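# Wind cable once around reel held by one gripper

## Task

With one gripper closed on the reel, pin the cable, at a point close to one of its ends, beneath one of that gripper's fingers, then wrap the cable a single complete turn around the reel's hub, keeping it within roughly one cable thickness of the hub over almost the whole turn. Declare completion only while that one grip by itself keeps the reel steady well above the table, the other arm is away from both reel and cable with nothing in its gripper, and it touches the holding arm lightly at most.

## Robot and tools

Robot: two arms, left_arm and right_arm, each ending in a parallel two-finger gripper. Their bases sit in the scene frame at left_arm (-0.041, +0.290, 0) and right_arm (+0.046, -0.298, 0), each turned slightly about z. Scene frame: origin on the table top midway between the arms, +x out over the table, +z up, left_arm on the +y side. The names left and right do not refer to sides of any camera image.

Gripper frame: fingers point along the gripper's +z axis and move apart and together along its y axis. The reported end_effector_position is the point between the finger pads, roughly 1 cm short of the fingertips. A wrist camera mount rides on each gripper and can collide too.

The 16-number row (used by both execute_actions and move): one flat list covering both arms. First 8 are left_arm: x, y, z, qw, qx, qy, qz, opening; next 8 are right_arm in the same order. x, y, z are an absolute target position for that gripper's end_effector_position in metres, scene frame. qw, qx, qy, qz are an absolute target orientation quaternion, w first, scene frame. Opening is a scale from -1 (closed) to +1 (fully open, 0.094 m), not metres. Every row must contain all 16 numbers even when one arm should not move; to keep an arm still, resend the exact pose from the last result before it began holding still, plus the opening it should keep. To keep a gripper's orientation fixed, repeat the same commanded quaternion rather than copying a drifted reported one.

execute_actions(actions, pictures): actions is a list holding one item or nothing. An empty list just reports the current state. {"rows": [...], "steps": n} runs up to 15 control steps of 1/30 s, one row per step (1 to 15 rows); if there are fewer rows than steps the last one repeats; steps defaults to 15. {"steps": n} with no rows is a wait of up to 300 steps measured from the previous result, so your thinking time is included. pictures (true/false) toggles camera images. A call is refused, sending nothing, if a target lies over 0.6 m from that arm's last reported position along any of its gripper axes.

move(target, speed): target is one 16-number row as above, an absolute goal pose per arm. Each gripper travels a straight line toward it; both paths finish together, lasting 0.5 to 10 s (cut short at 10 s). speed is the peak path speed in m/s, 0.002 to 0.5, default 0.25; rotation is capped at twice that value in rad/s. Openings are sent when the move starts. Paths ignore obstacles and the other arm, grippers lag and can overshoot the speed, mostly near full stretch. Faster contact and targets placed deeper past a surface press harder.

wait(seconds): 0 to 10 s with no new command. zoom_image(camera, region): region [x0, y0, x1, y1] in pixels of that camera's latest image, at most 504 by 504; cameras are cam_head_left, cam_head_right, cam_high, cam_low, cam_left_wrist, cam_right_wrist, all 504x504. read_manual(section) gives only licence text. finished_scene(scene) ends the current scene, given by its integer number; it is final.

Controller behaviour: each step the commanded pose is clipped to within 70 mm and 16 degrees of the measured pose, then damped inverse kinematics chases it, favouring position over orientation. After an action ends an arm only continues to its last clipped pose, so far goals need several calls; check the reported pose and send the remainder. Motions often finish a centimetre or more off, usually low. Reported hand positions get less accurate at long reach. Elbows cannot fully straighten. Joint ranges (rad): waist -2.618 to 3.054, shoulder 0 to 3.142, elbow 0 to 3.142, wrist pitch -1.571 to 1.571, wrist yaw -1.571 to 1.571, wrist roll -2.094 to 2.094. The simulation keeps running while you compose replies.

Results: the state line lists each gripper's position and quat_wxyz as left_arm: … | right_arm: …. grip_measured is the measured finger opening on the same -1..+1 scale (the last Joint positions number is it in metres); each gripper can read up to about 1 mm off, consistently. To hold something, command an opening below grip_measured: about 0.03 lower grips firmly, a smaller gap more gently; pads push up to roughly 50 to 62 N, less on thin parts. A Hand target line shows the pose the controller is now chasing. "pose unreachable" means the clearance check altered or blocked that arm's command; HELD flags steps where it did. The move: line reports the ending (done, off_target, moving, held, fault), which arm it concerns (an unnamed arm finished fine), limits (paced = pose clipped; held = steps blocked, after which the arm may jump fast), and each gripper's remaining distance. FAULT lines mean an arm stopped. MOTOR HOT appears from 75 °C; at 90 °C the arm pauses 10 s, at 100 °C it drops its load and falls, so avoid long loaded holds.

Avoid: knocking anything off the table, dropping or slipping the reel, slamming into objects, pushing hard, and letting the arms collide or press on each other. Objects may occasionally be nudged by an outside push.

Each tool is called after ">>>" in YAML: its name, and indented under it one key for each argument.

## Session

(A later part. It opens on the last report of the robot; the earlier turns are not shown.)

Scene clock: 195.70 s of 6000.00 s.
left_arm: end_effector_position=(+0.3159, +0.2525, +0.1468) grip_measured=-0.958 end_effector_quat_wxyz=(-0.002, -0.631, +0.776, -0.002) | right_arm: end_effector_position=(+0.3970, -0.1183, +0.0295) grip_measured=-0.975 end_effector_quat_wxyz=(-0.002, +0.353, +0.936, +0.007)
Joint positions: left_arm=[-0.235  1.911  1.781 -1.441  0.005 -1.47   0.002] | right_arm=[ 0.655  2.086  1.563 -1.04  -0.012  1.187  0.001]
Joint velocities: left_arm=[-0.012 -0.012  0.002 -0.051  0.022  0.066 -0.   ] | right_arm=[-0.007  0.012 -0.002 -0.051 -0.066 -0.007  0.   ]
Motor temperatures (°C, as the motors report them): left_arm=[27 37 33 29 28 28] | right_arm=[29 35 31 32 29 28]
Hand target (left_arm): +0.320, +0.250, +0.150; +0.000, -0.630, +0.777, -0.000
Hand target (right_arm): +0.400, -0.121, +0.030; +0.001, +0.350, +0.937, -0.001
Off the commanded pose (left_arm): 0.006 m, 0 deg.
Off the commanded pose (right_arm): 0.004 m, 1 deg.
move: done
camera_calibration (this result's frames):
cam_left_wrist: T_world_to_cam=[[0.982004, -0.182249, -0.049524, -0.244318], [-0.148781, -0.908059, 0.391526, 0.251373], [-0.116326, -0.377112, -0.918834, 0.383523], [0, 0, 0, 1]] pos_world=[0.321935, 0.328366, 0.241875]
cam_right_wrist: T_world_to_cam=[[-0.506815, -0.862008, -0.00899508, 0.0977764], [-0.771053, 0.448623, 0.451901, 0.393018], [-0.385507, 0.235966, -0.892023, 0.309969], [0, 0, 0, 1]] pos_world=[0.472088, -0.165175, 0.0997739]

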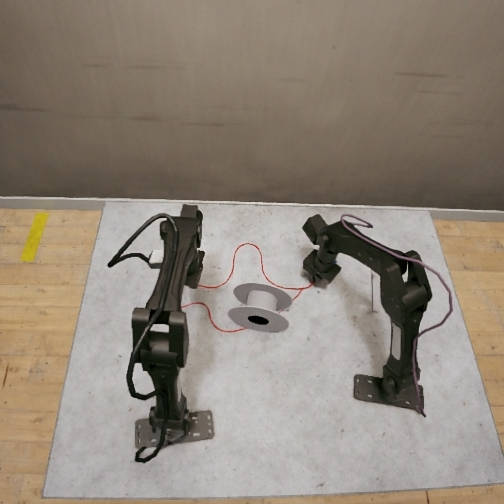

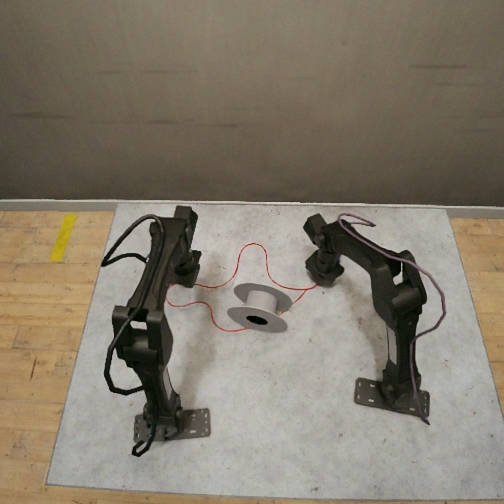

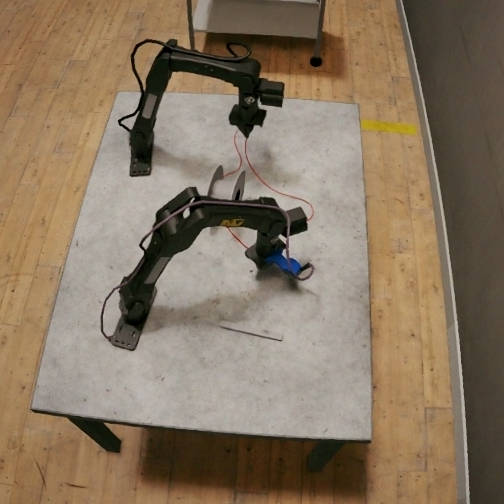

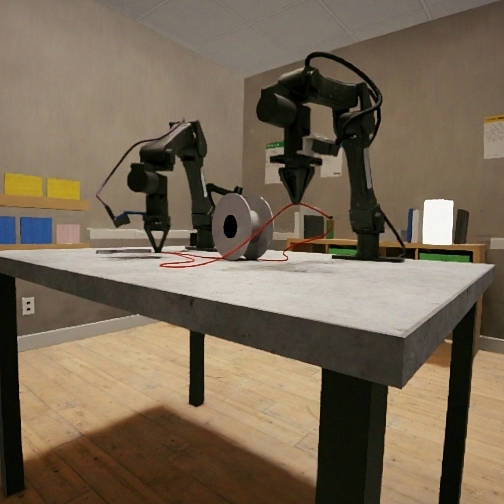

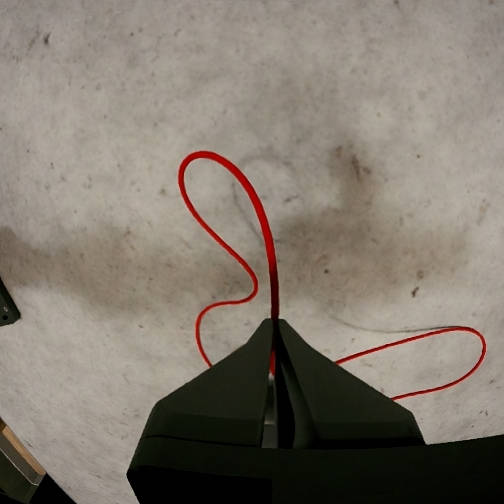

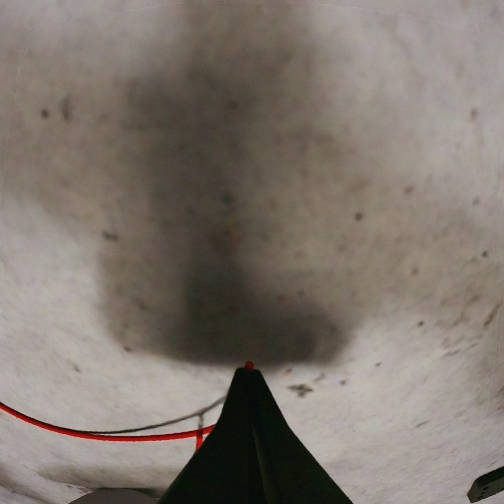

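Got E1 alone. Move it away, then go back for A.

>>> move:
  target: [0.32,0.25,0.15,0,-0.63,0.777,0,-1,0.47,-0.10,0.025,0,0.35,0.937,0,-1]

>>> move:
  target: [0.32,0.25,0.15,0,-0.63,0.777,0,-1,0.47,-0.10,0.03,0,0.35,0.937,0,-0.2]

>>> move:
  target: [0.32,0.25,0.15,0,-0.63,0.777,0,-1,0.42,-0.09,0.07,0,0.35,0.937,0,-0.2]

>>> move:
  target: [0.32,0.25,0.15,0,-0.63,0.777,0,-1,0.362,-0.075,0.035,0,0.35,0.937,0,-0.2]

Scene clock: 201.17 s of 6000.00 s.
left_arm: end_effector_position=(+0.3159, +0.2525, +0.1468) grip_measured=-0.958 end_effector_quat_wxyz=(-0.002, -0.631, +0.776, -0.002) | right_arm: end_effector_position=(+0.4670, -0.0956, +0.0278) grip_measured=-0.975 end_effector_quat_wxyz=(-0.001, +0.350, +0.937, +0.008)
Joint positions: left_arm=[-0.235  1.911  1.781 -1.441  0.005 -1.47   0.002] | right_arm=[ 0.631  2.391  2.062 -1.231 -0.012  1.157  0.001]
Joint velocities: left_arm=[ 0.002 -0.007  0.002  0.037 -0.066  0.051 -0.001] | right_arm=[-0.007 -0.022 -0.017 -0.037  0.007 -0.022 -0.   ]
Motor temperatures (°C, as the motors report them): left_arm=[27 36 34 29 28 28] | right_arm=[29 35 31 32 29 28]
Hand target (left_arm): +0.320, +0.250, +0.150; +0.000, -0.630, +0.777, -0.000
Hand target (right_arm): +0.470, -0.100, +0.026; +0.000, +0.350, +0.937, +0.000
Off the commanded pose (left_arm): 0.006 m, 0 deg.
Off the commanded pose (right_arm): 0.006 m, 1 deg.
move: done
camera_calibration (this result's frames):
cam_left_wrist: T_world_to_cam=[[0.982004, -0.182249, -0.049524, -0.244318], [-0.148781, -0.908059, 0.391526, 0.251373], [-0.116326, -0.377112, -0.918834, 0.383523], [0, 0, 0, 1]] pos_world=[0.321935, 0.328366, 0.241875]
cam_right_wrist: T_world_to_cam=[[-0.501844, -0.864879, -0.0116796, 0.150256], [-0.775038, 0.443637, 0.450003, 0.439063], [-0.384017, 0.234883, -0.892951, 0.3293], [0, 0, 0, 1]] pos_world=[0.542152, -0.142179, 0.098224]

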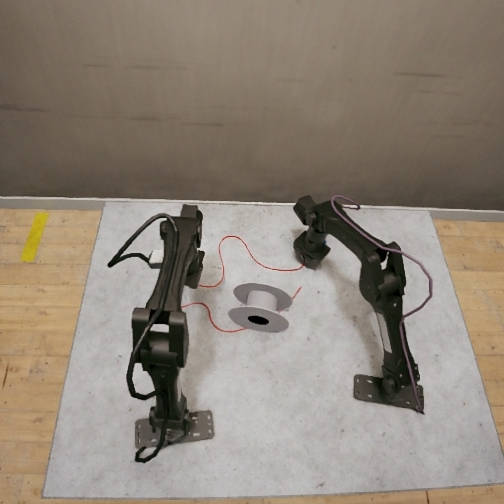

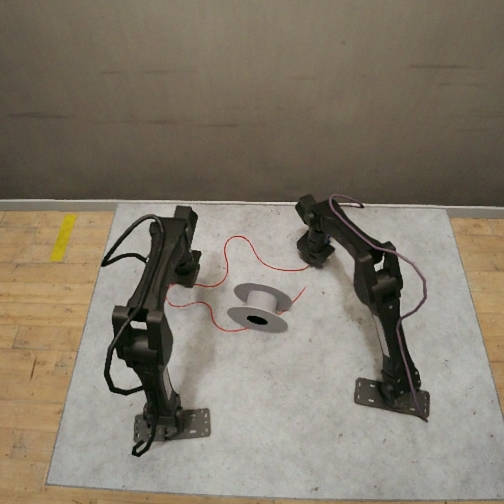

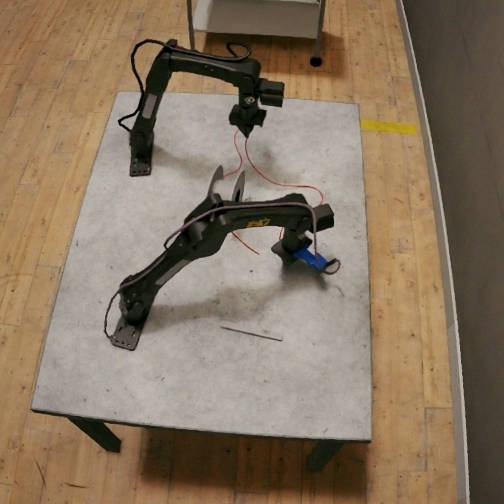

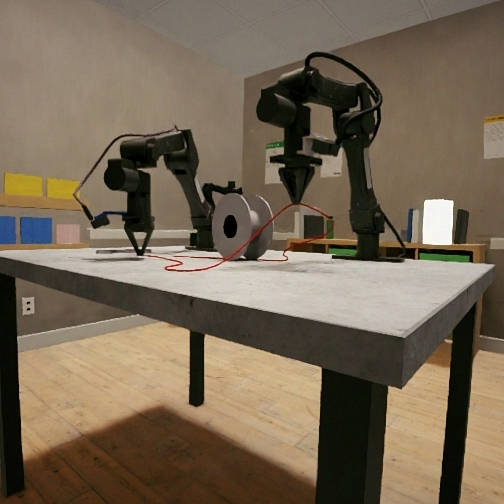

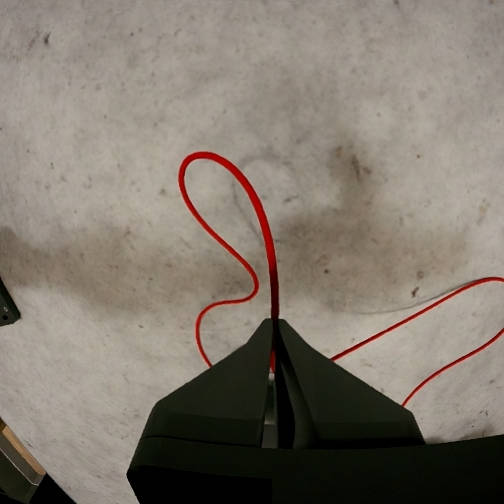

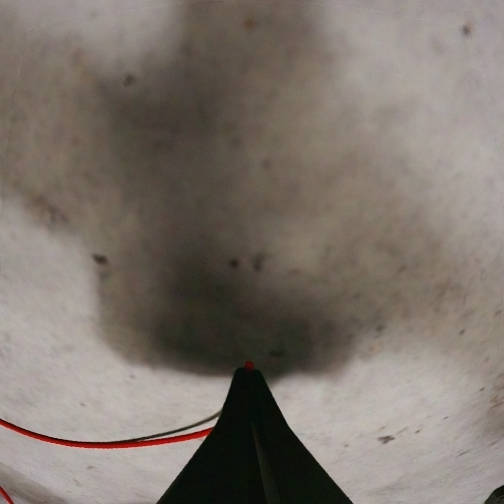

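Scene clock: 201.90 s of 6000.00 s.
left_arm: end_effector_position=(+0.3159, +0.2525, +0.1468) grip_measured=-0.958 end_effector_quat_wxyz=(-0.002, -0.631, +0.776, -0.002) | right_arm: end_effector_position=(+0.4673, -0.0955, +0.0314) grip_measured=-0.203 end_effector_quat_wxyz=(-0.001, +0.350, +0.937, +0.008)
Joint positions: left_arm=[-0.235  1.911  1.781 -1.441  0.005 -1.47   0.002] | right_arm=[ 0.631  2.391  2.077 -1.246 -0.012  1.157  0.037]
Joint velocities: left_arm=[-0.007 -0.007  0.007 -0.051 -0.037 -0.022  0.   ] | right_arm=[ 0.007  0.002 -0.002  0.022  0.037  0.007 -0.001]
Motor temperatures (°C, as the motors report them): left_arm=[27 36 34 29 28 28] | right_arm=[29 36 31 32 29 28]
Hand target (left_arm): +0.320, +0.250, +0.150; +0.000, -0.630, +0.777, -0.000
Hand target (right_arm): +0.470, -0.100, +0.030; +0.000, +0.350, +0.937, +0.000
Off the commanded pose (left_arm): 0.006 m, 0 deg.
Off the commanded pose (right_arm): 0.005 m, 1 deg.
move: done
camera_calibration (this result's frames):
cam_left_wrist: T_world_to_cam=[[0.982004, -0.182249, -0.049524, -0.244318], [-0.148781, -0.908059, 0.391526, 0.251373], [-0.116326, -0.377112, -0.918834, 0.383523], [0, 0, 0, 1]] pos_world=[0.321935, 0.328366, 0.241875]
cam_right_wrist: T_world_to_cam=[[-0.501514, -0.865071, -0.011681, 0.150372], [-0.77521, 0.443342, 0.449997, 0.437628], [-0.384101, 0.234735, -0.892953, 0.332653], [0, 0, 0, 1]] pos_world=[0.542439, -0.142022, 0.101869]

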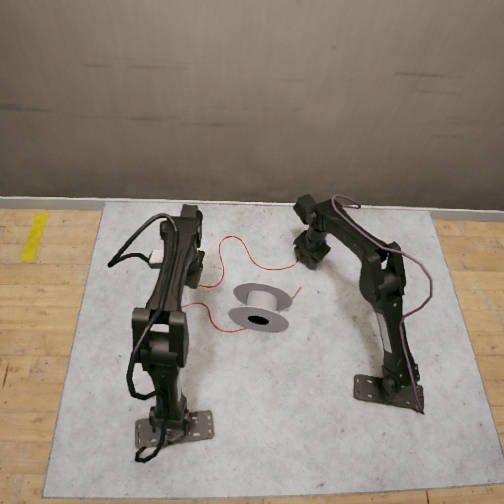

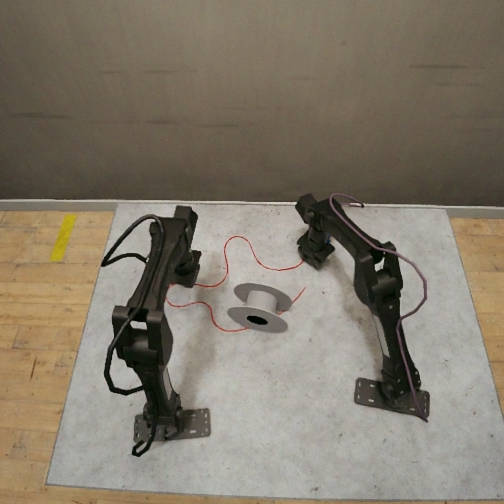

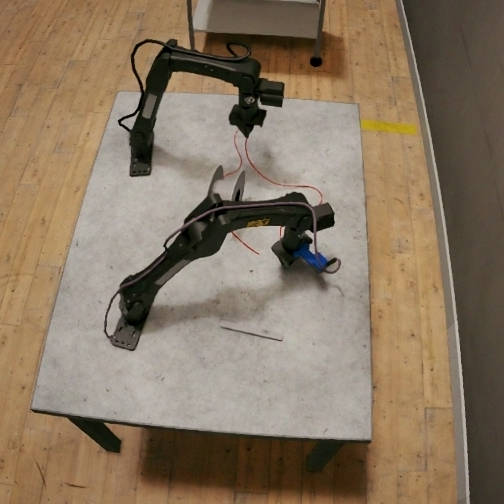

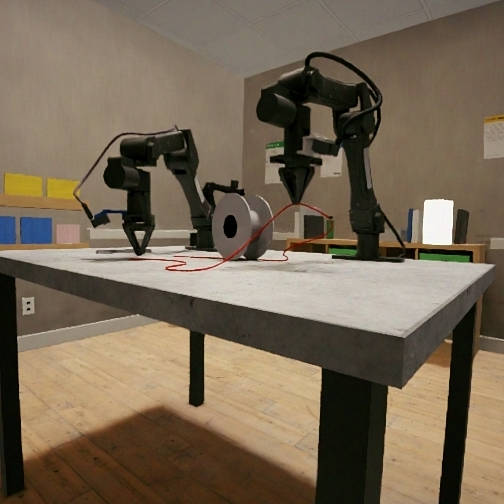

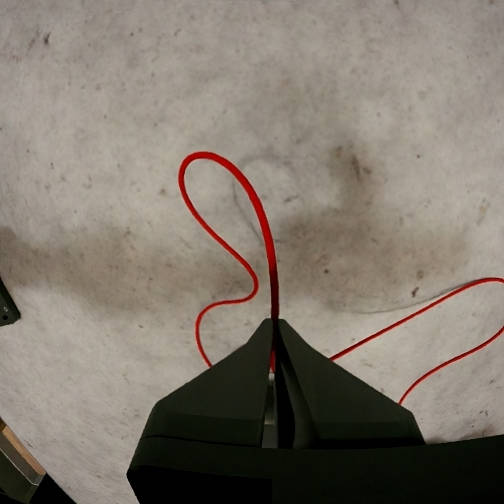

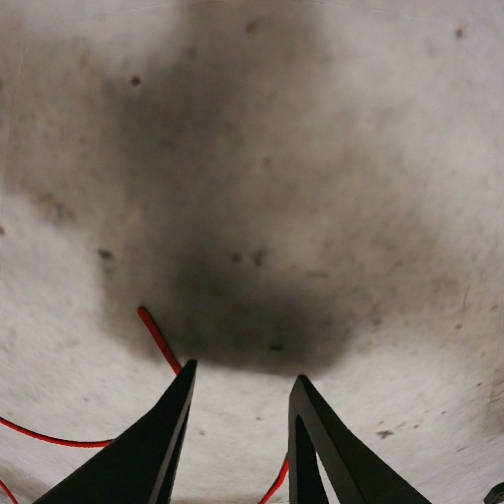

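Scene clock: 202.87 s of 6000.00 s.
left_arm: end_effector_position=(+0.3159, +0.2525, +0.1468) grip_measured=-0.958 end_effector_quat_wxyz=(-0.002, -0.631, +0.776, -0.002) | right_arm: end_effector_position=(+0.4250, -0.0853, +0.0717) grip_measured=-0.203 end_effector_quat_wxyz=(+0.003, +0.346, +0.938, +0.013)
Joint positions: left_arm=[-0.235  1.911  1.781 -1.441  0.005 -1.47   0.002] | right_arm=[ 0.694  2.205  1.921 -1.262 -0.012  1.213  0.037]
Joint velocities: left_arm=[ 0.007  0.002  0.012  0.066 -0.022 -0.007 -0.001] | right_arm=[ 0.012  0.002 -0.007 -0.051 -0.007 -0.022  0.001]
Motor temperatures (°C, as the motors report them): left_arm=[27 36 34 29 28 28] | right_arm=[29 36 31 32 29 28]
Hand target (left_arm): +0.320, +0.250, +0.150; +0.000, -0.630, +0.777, -0.000
Hand target (right_arm): +0.419, -0.090, +0.069; -0.001, +0.350, +0.937, +0.001
Off the commanded pose (left_arm): 0.006 m, 0 deg.
Off the commanded pose (right_arm): 0.007 m, 2 deg.
move: done
camera_calibration (this result's frames):
cam_left_wrist: T_world_to_cam=[[0.982004, -0.182249, -0.049524, -0.244318], [-0.148781, -0.908059, 0.391526, 0.251373], [-0.116326, -0.377112, -0.918834, 0.383523], [0, 0, 0, 1]] pos_world=[0.321935, 0.328366, 0.241875]
cam_right_wrist: T_world_to_cam=[[-0.495034, -0.868573, -0.0228399, 0.136208], [-0.78325, 0.434718, 0.444454, 0.385305], [-0.376112, 0.237909, -0.895511, 0.346981], [0, 0, 0, 1]] pos_world=[0.499722, -0.131742, 0.142586]

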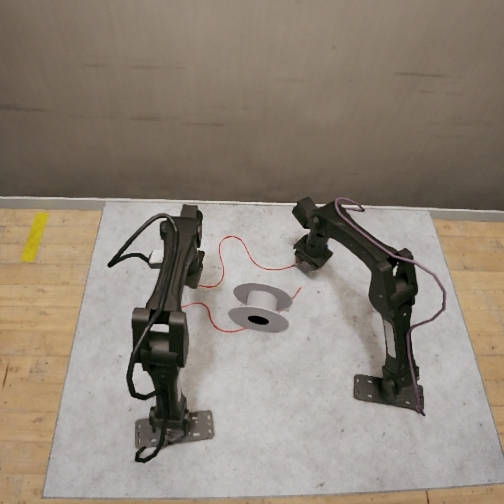

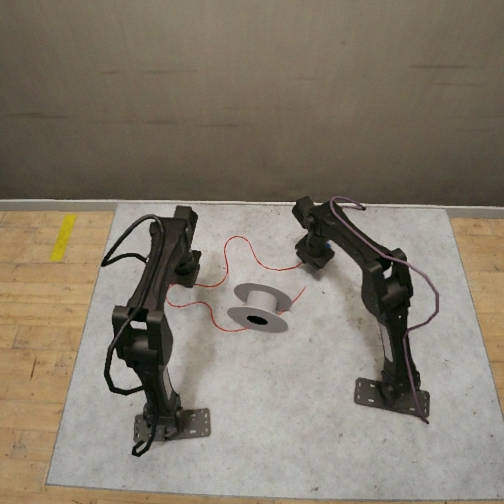

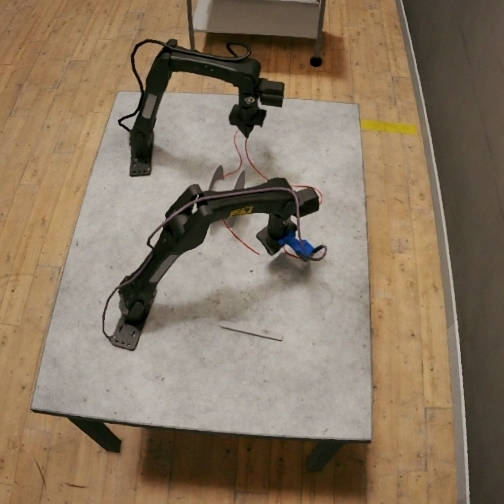

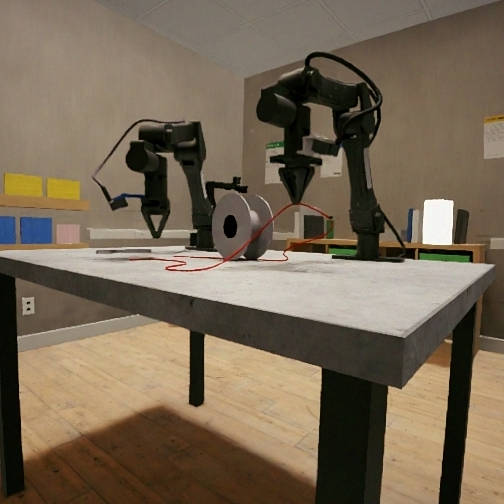

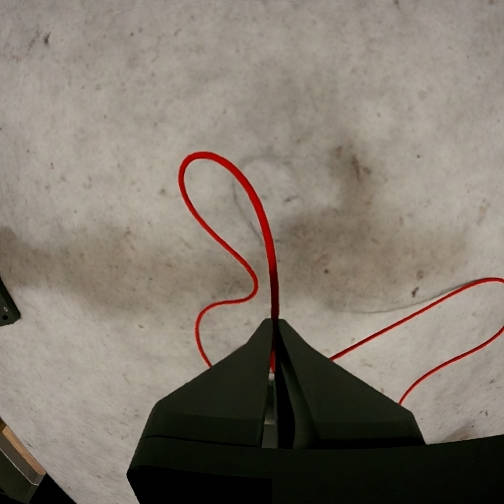

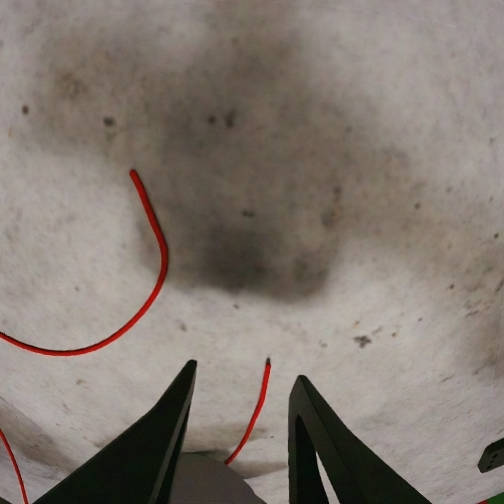

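Scene clock: 203.93 s of 6000.00 s.
left_arm: end_effector_position=(+0.3159, +0.2525, +0.1468) grip_measured=-0.958 end_effector_quat_wxyz=(-0.002, -0.631, +0.776, -0.002) | right_arm: end_effector_position=(+0.3617, -0.0720, +0.0316) grip_measured=-0.203 end_effector_quat_wxyz=(-0.008, +0.345, +0.939, -0.002)
Joint positions: left_arm=[-0.235  1.911  1.781 -1.441  0.005 -1.47   0.002] | right_arm=[ 0.803  2.08   1.562 -1.065 -0.012  1.319  0.037]
Joint velocities: left_arm=[ 0.002 -0.007 -0.007 -0.066  0.11   0.037 -0.   ] | right_arm=[-0.017  0.017  0.012 -0.022 -0.066  0.051 -0.002]
Motor temperatures (°C, as the motors report them): left_arm=[27 36 34 29 28 28] | right_arm=[29 36 31 32 29 28]
Hand target (left_arm): +0.320, +0.250, +0.150; +0.000, -0.630, +0.777, -0.000
Hand target (right_arm): +0.362, -0.074, +0.034; -0.001, +0.350, +0.937, +0.001
Off the commanded pose (left_arm): 0.006 m, 0 deg.
Off the commanded pose (right_arm): 0.005 m, 1 deg.
move: done
camera_calibration (this result's frames):
cam_left_wrist: T_world_to_cam=[[0.982004, -0.182249, -0.049524, -0.244318], [-0.148781, -0.908059, 0.391526, 0.251373], [-0.116326, -0.377112, -0.918834, 0.383523], [0, 0, 0, 1]] pos_world=[0.321935, 0.328366, 0.241875]
cam_right_wrist: T_world_to_cam=[[-0.492601, -0.870204, 0.00948277, 0.11352], [-0.770209, 0.441017, 0.46074, 0.343023], [-0.40512, 0.219657, -0.887484, 0.293074], [0, 0, 0, 1]] pos_world=[0.43885, -0.11687, 0.100978]

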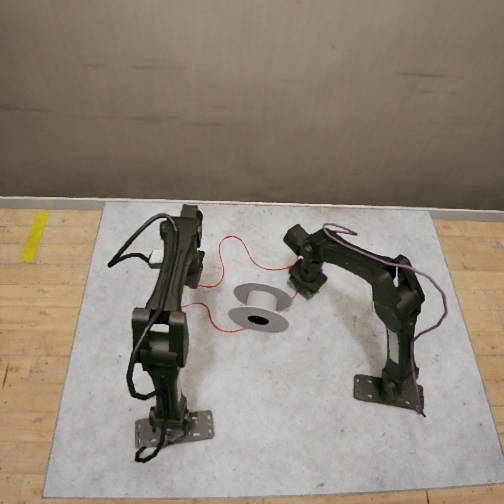

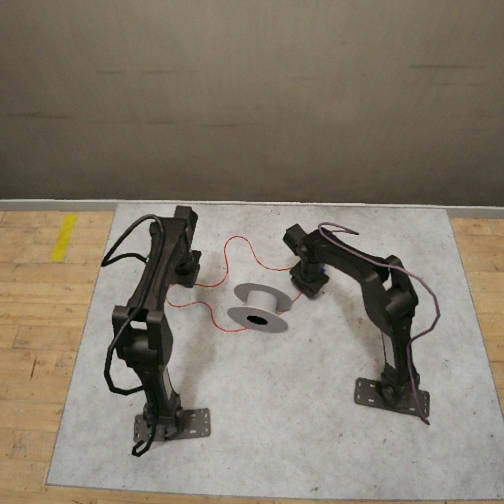

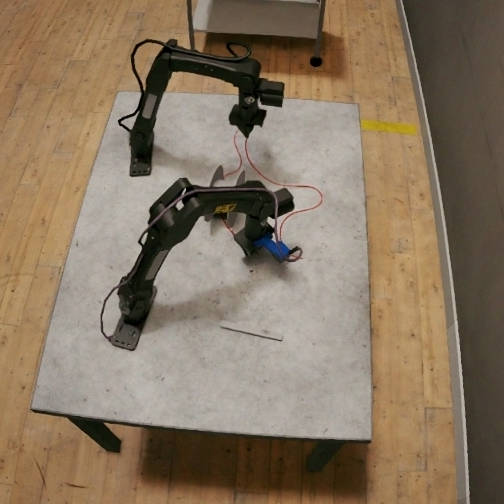

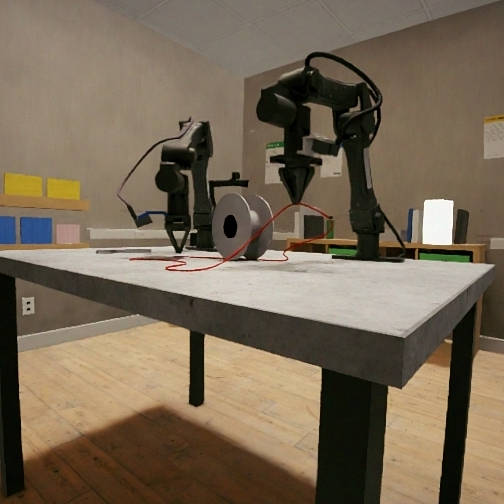

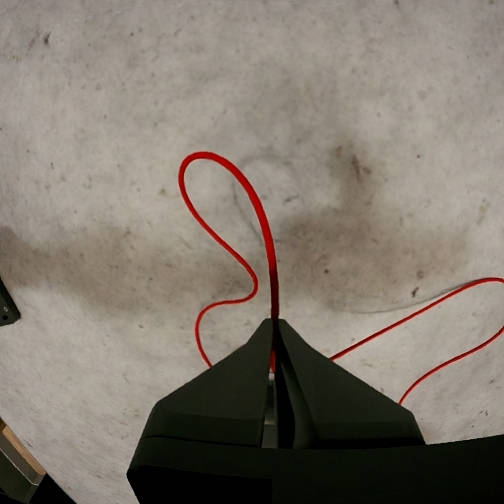

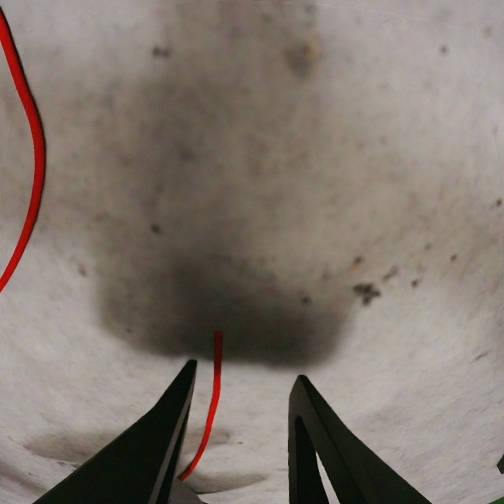

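>>> move:
  target: [0.32,0.25,0.15,0,-0.63,0.777,0,-1,0.365,-0.062,0.011,0,0.35,0.937,0,-0.2]

>>> move:
  target: [0.32,0.25,0.15,0,-0.63,0.777,0,-1,0.365,-0.062,0.011,0,0.35,0.937,0,-1]

>>> move:
  target: [0.30,0.22,0.17,0,-0.63,0.777,0,-1,0.23,-0.17,0.025,0,0.62,0.785,0,-1]
  speed: 0.1

>>> move:
  target: [0.29,0.12,0.2,0,-0.63,0.777,0,-1,0.23,-0.17,0.025,0,0.62,0.785,0,-1]
  speed: 0.15

Scene clock: 209.90 s of 6000.00 s.
left_arm: end_effector_position=(+0.3159, +0.2525, +0.1468) grip_measured=-0.958 end_effector_quat_wxyz=(-0.002, -0.631, +0.776, -0.002) | right_arm: end_effector_position=(+0.3686, -0.0608, +0.0196) grip_measured=-0.203 end_effector_quat_wxyz=(-0.000, +0.350, +0.937, +0.010)
Joint positions: left_arm=[-0.235  1.911  1.781 -1.441  0.005 -1.47   0.002] | right_arm=[ 0.816  2.112  1.562 -1.004 -0.012  1.342  0.037]
Joint velocities: left_arm=[ 0.002  0.002 -0.002 -0.007 -0.081 -0.022 -0.001] | right_arm=[ 0.007  0.002 -0.012 -0.051  0.022  0.007 -0.   ]
Motor temperatures (°C, as the motors report them): left_arm=[27 36 34 29 28 28] | right_arm=[29 36 31 32 29 28]
Hand target (left_arm): +0.320, +0.250, +0.150; +0.000, -0.630, +0.777, -0.000
Hand target (right_arm): +0.365, -0.062, +0.011; -0.000, +0.350, +0.937, +0.000
Off the commanded pose (left_arm): 0.006 m, 0 deg.
Off the commanded pose (right_arm): 0.009 m, 1 deg.
move: done
camera_calibration (this result's frames):
cam_left_wrist: T_world_to_cam=[[0.982004, -0.182249, -0.049524, -0.244318], [-0.148781, -0.908059, 0.391526, 0.251373], [-0.116326, -0.377112, -0.918834, 0.383523], [0, 0, 0, 1]] pos_world=[0.321935, 0.328366, 0.241875]
cam_right_wrist: T_world_to_cam=[[-0.501454, -0.865024, -0.0166387, 0.130893], [-0.776289, 0.441357, 0.450087, 0.351381], [-0.381993, 0.238615, -0.89283, 0.275525], [0, 0, 0, 1]] pos_world=[0.443659, -0.107603, 0.0900232]

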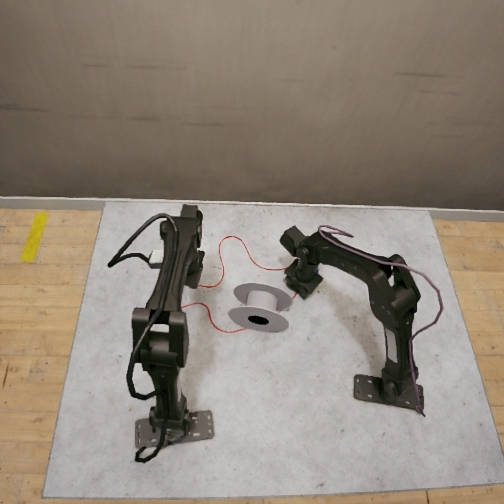

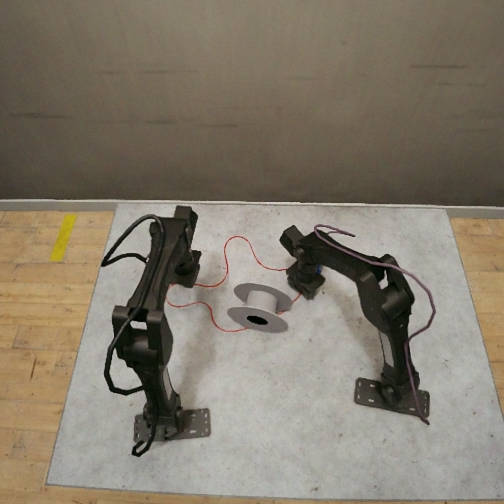

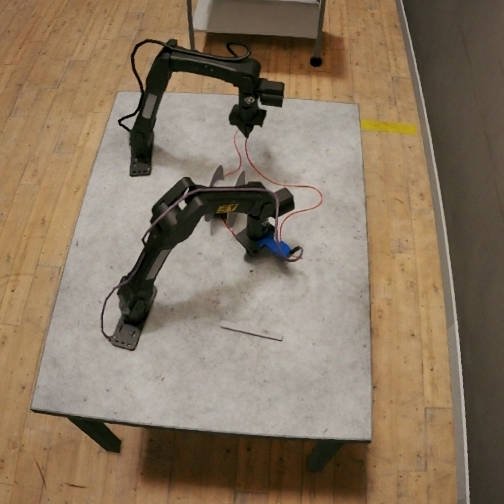

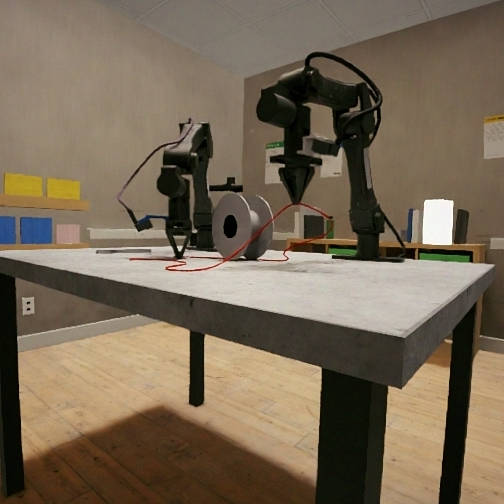

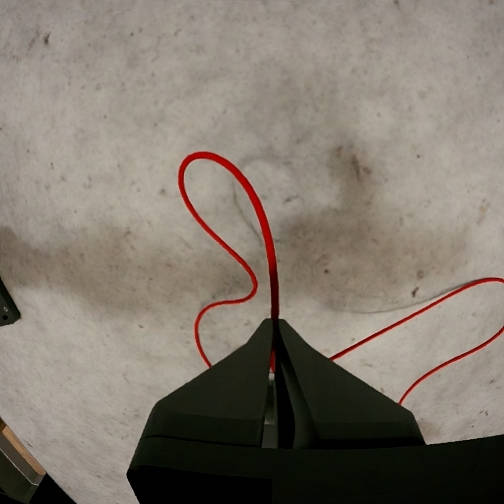

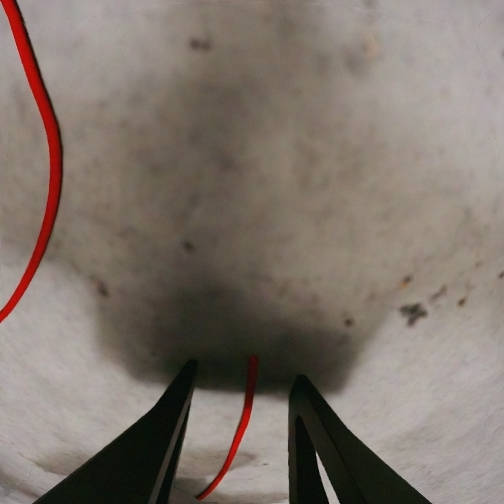

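Scene clock: 210.60 s of 6000.00 s.
left_arm: end_effector_position=(+0.3159, +0.2525, +0.1468) grip_measured=-0.958 end_effector_quat_wxyz=(-0.002, -0.631, +0.776, -0.002) | right_arm: end_effector_position=(+0.3691, -0.0605, +0.0196) grip_measured=-0.975 end_effector_quat_wxyz=(+0.000, +0.350, +0.937, +0.011)
Joint positions: left_arm=[-0.235  1.911  1.781 -1.441  0.005 -1.47   0.002] | right_arm=[ 0.816  2.112  1.562 -1.001 -0.012  1.343  0.001]
Joint velocities: left_arm=[-0.002  0.002 -0.007  0.051 -0.037  0.037  0.   ] | right_arm=[ 0.002  0.012 -0.007 -0.051  0.037 -0.168 -0.   ]
Motor temperatures (°C, as the motors report them): left_arm=[27 36 34 29 28 28] | right_arm=[29 36 31 32 29 28]
Hand target (left_arm): +0.320, +0.250, +0.150; +0.000, -0.630, +0.777, -0.000
Hand target (right_arm): +0.365, -0.062, +0.011; -0.000, +0.350, +0.937, -0.000
Off the commanded pose (left_arm): 0.006 m, 0 deg.
Off the commanded pose (right_arm): 0.010 m, 1 deg.
move: done
camera_calibration (this result's frames):
cam_left_wrist: T_world_to_cam=[[0.982004, -0.182249, -0.049524, -0.244318], [-0.148781, -0.908059, 0.391526, 0.251373], [-0.116326, -0.377112, -0.918834, 0.383523], [0, 0, 0, 1]] pos_world=[0.321935, 0.328366, 0.241875]
cam_right_wrist: T_world_to_cam=[[-0.502082, -0.864617, -0.0187274, 0.13171], [-0.776779, 0.441343, 0.449255, 0.351783], [-0.380169, 0.24011, -0.893207, 0.275055], [0, 0, 0, 1]] pos_world=[0.443954, -0.107421, 0.0901076]

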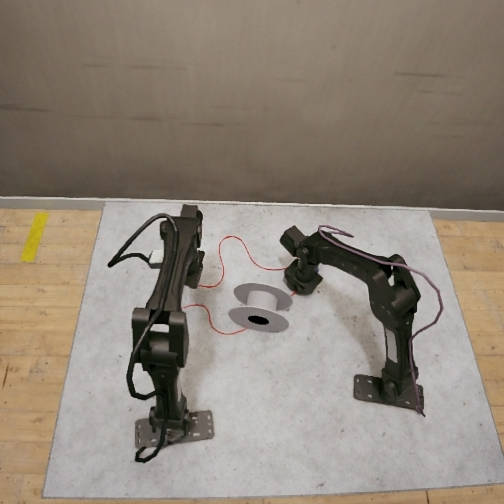

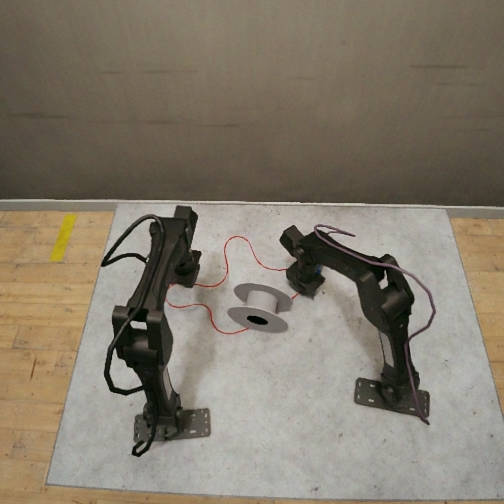

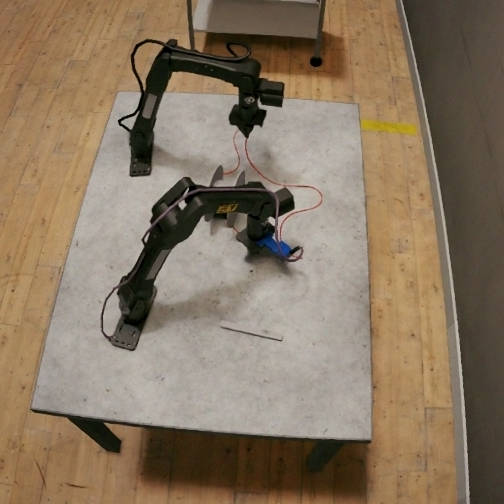

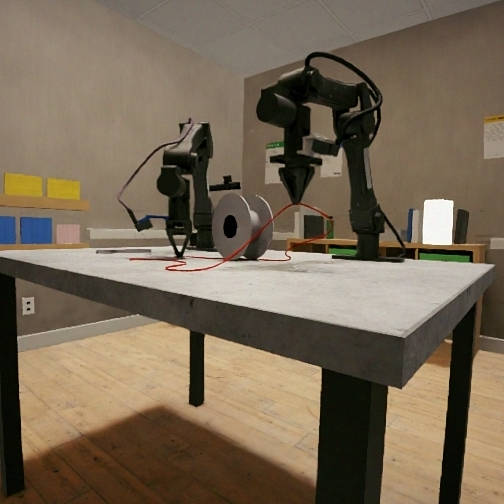

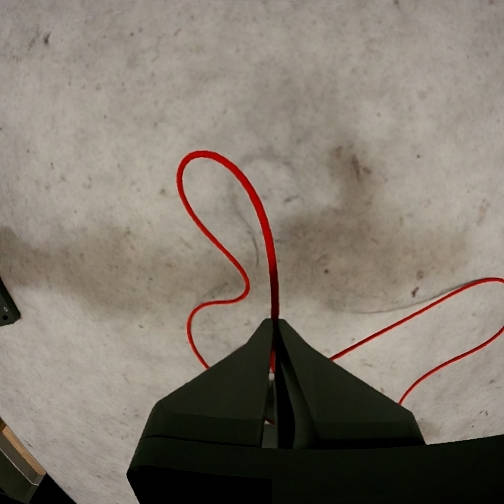

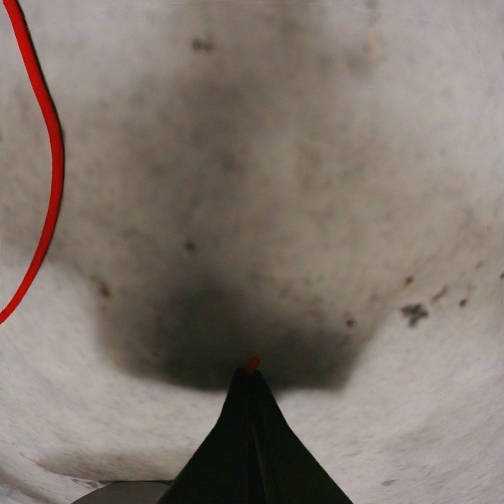

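Scene clock: 214.10 s of 6000.00 s.
left_arm: end_effector_position=(+0.2988, +0.2229, +0.1542) grip_measured=-0.958 end_effector_quat_wxyz=(-0.014, -0.631, +0.775, +0.012) | right_arm: end_effector_position=(+0.2324, -0.1628, +0.0220) grip_measured=-0.975 end_effector_quat_wxyz=(-0.005, +0.612, +0.791, +0.004)
Joint positions: left_arm=[-0.325  1.9    1.795 -1.503  0.005 -1.562  0.002] | right_arm=[ 0.804  1.506  0.808 -0.868 -0.012  1.932  0.001]
Joint velocities: left_arm=[-0.007  0.002 -0.017 -0.081  0.037 -0.007  0.   ] | right_arm=[-0.007 -0.007 -0.002  0.022  0.081 -0.066  0.   ]
Motor temperatures (°C, as the motors report them): left_arm=[27 37 34 29 28 28] | right_arm=[29 36 31 32 29 28]
Hand target (left_arm): +0.299, +0.220, +0.170; -0.000, -0.630, +0.777, +0.000
Hand target (right_arm): +0.230, -0.170, +0.022; +0.000, +0.620, +0.785, -0.000
Off the commanded pose (left_arm): 0.016 m, 2 deg.
Off the commanded pose (right_arm): 0.008 m, 1 deg.
move: off_target (left_arm)
camera_calibration (this result's frames):
cam_left_wrist: T_world_to_cam=[[0.979666, -0.181012, -0.0865381, -0.226385], [-0.13386, -0.910981, 0.390122, 0.215448], [-0.149451, -0.370605, -0.916688, 0.385283], [0, 0, 0, 1]] pos_world=[0.308203, 0.298078, 0.249543]
cam_right_wrist: T_world_to_cam=[[-0.903111, -0.429403, 0.00178758, 0.138244], [-0.381051, 0.803322, 0.457683, 0.256491], [-0.197966, 0.412657, -0.889114, 0.235483], [0, 0, 0, 1]] pos_world=[0.269203, -0.243857, 0.0917328]

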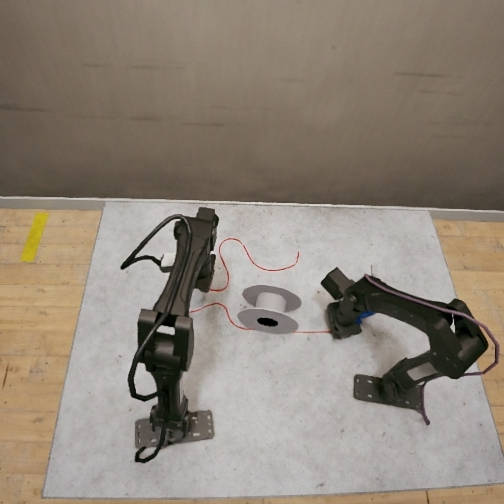

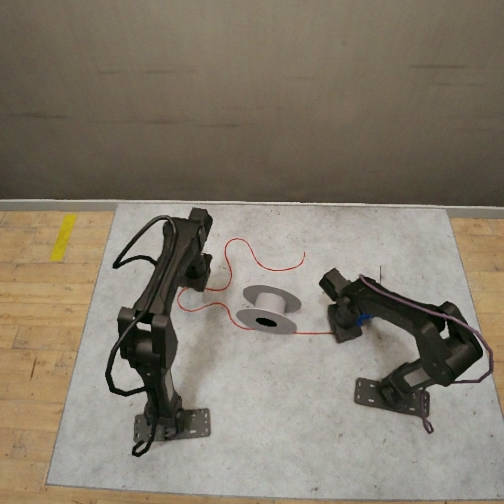

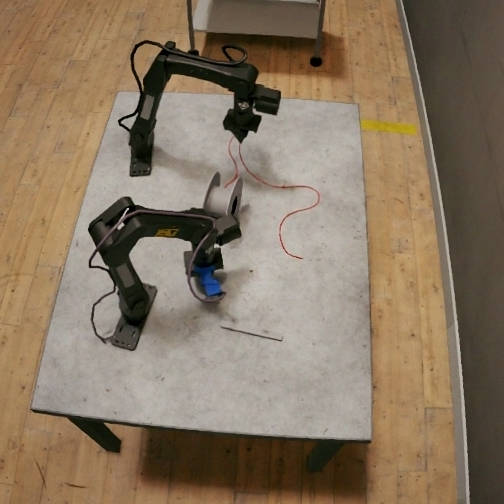

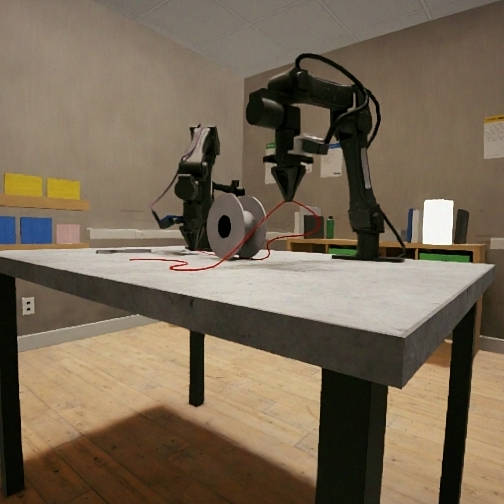

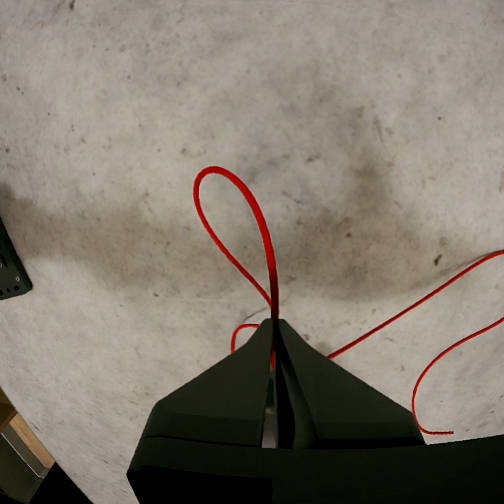

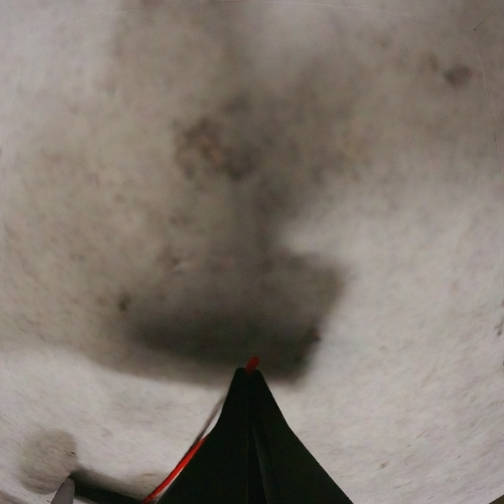

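Scene clock: 215.33 s of 6000.00 s.
left_arm: end_effector_position=(+0.2859, +0.1201, +0.1975) grip_measured=-0.958 end_effector_quat_wxyz=(+0.014, -0.626, +0.779, -0.040) | right_arm: end_effector_position=(+0.2324, -0.1628, +0.0220) grip_measured=-0.975 end_effector_quat_wxyz=(-0.005, +0.613, +0.790, +0.004)
Joint positions: left_arm=[-0.609  1.906  1.976 -1.556  0.006 -1.834  0.002] | right_arm=[ 0.804  1.506  0.808 -0.868 -0.012  1.934  0.001]
Joint velocities: left_arm=[ 0.007  0.017 -0.007  0.022  0.022 -0.066 -0.   ] | right_arm=[-0.022 -0.007 -0.002  0.007 -0.022  0.022  0.001]
Motor temperatures (°C, as the motors report them): left_arm=[27 37 34 29 28 28] | right_arm=[29 36 31 32 29 28]
Hand target (left_arm): +0.287, +0.120, +0.199; +0.016, -0.629, +0.777, -0.036
Hand target (right_arm): +0.230, -0.170, +0.025; +0.000, +0.620, +0.785, -0.000
Off the commanded pose (left_arm): 0.005 m, 5 deg.
Off the commanded pose (right_arm): 0.008 m, 1 deg.
joint sent to its limit (left arm) — the command would take joint 4 (wrist pitch) past its lower limit, so that joint was sent only as far as its limit.
move: off_target (left_arm)
camera_calibration (this result's frames):
cam_left_wrist: T_world_to_cam=[[0.980613, -0.193546, 0.0306142, -0.250525], [-0.18865, -0.890223, 0.414625, 0.111489], [-0.0529957, -0.412362, -0.909477, 0.360895], [0, 0, 0, 1]] pos_world=[0.285826, 0.199581, 0.289669]
cam_right_wrist: T_world_to_cam=[[-0.904254, -0.42699, 0.00182075, 0.138902], [-0.37889, 0.804341, 0.457687, 0.256155], [-0.196892, 0.413176, -0.889111, 0.235318], [0, 0, 0, 1]] pos_world=[0.268989, -0.243954, 0.0917324]

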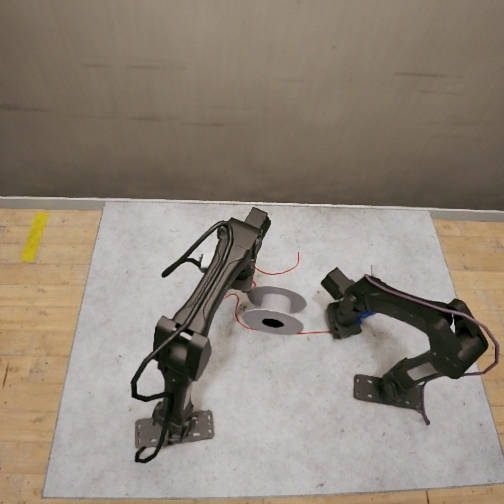

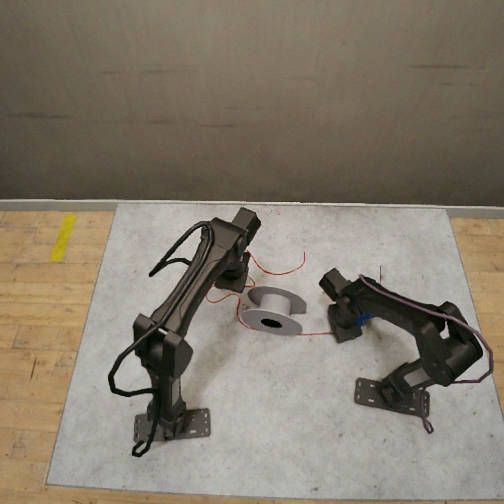

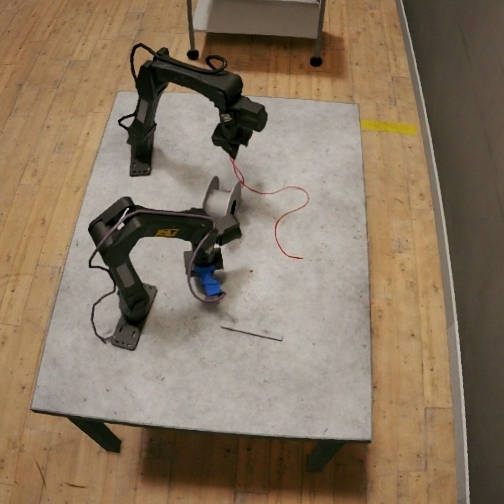

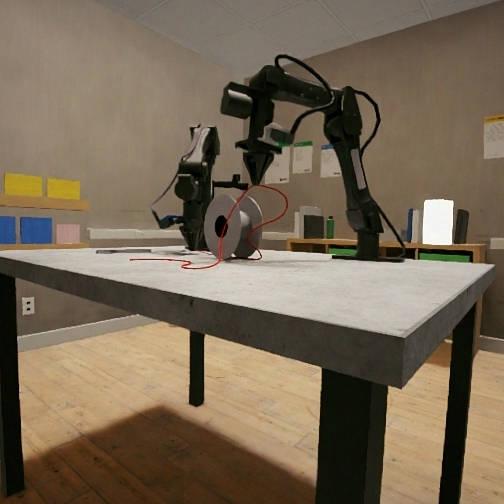

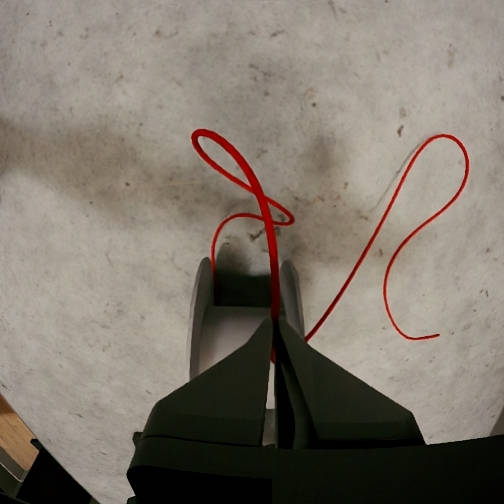

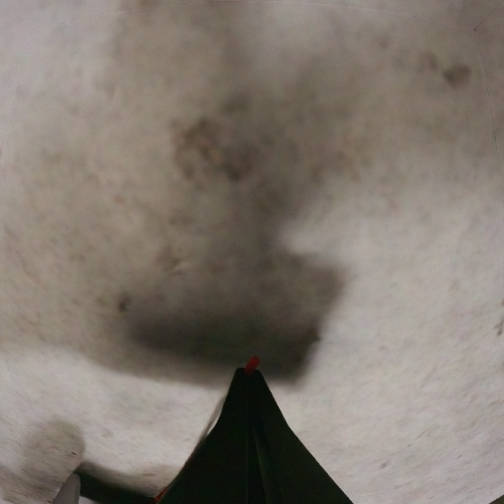

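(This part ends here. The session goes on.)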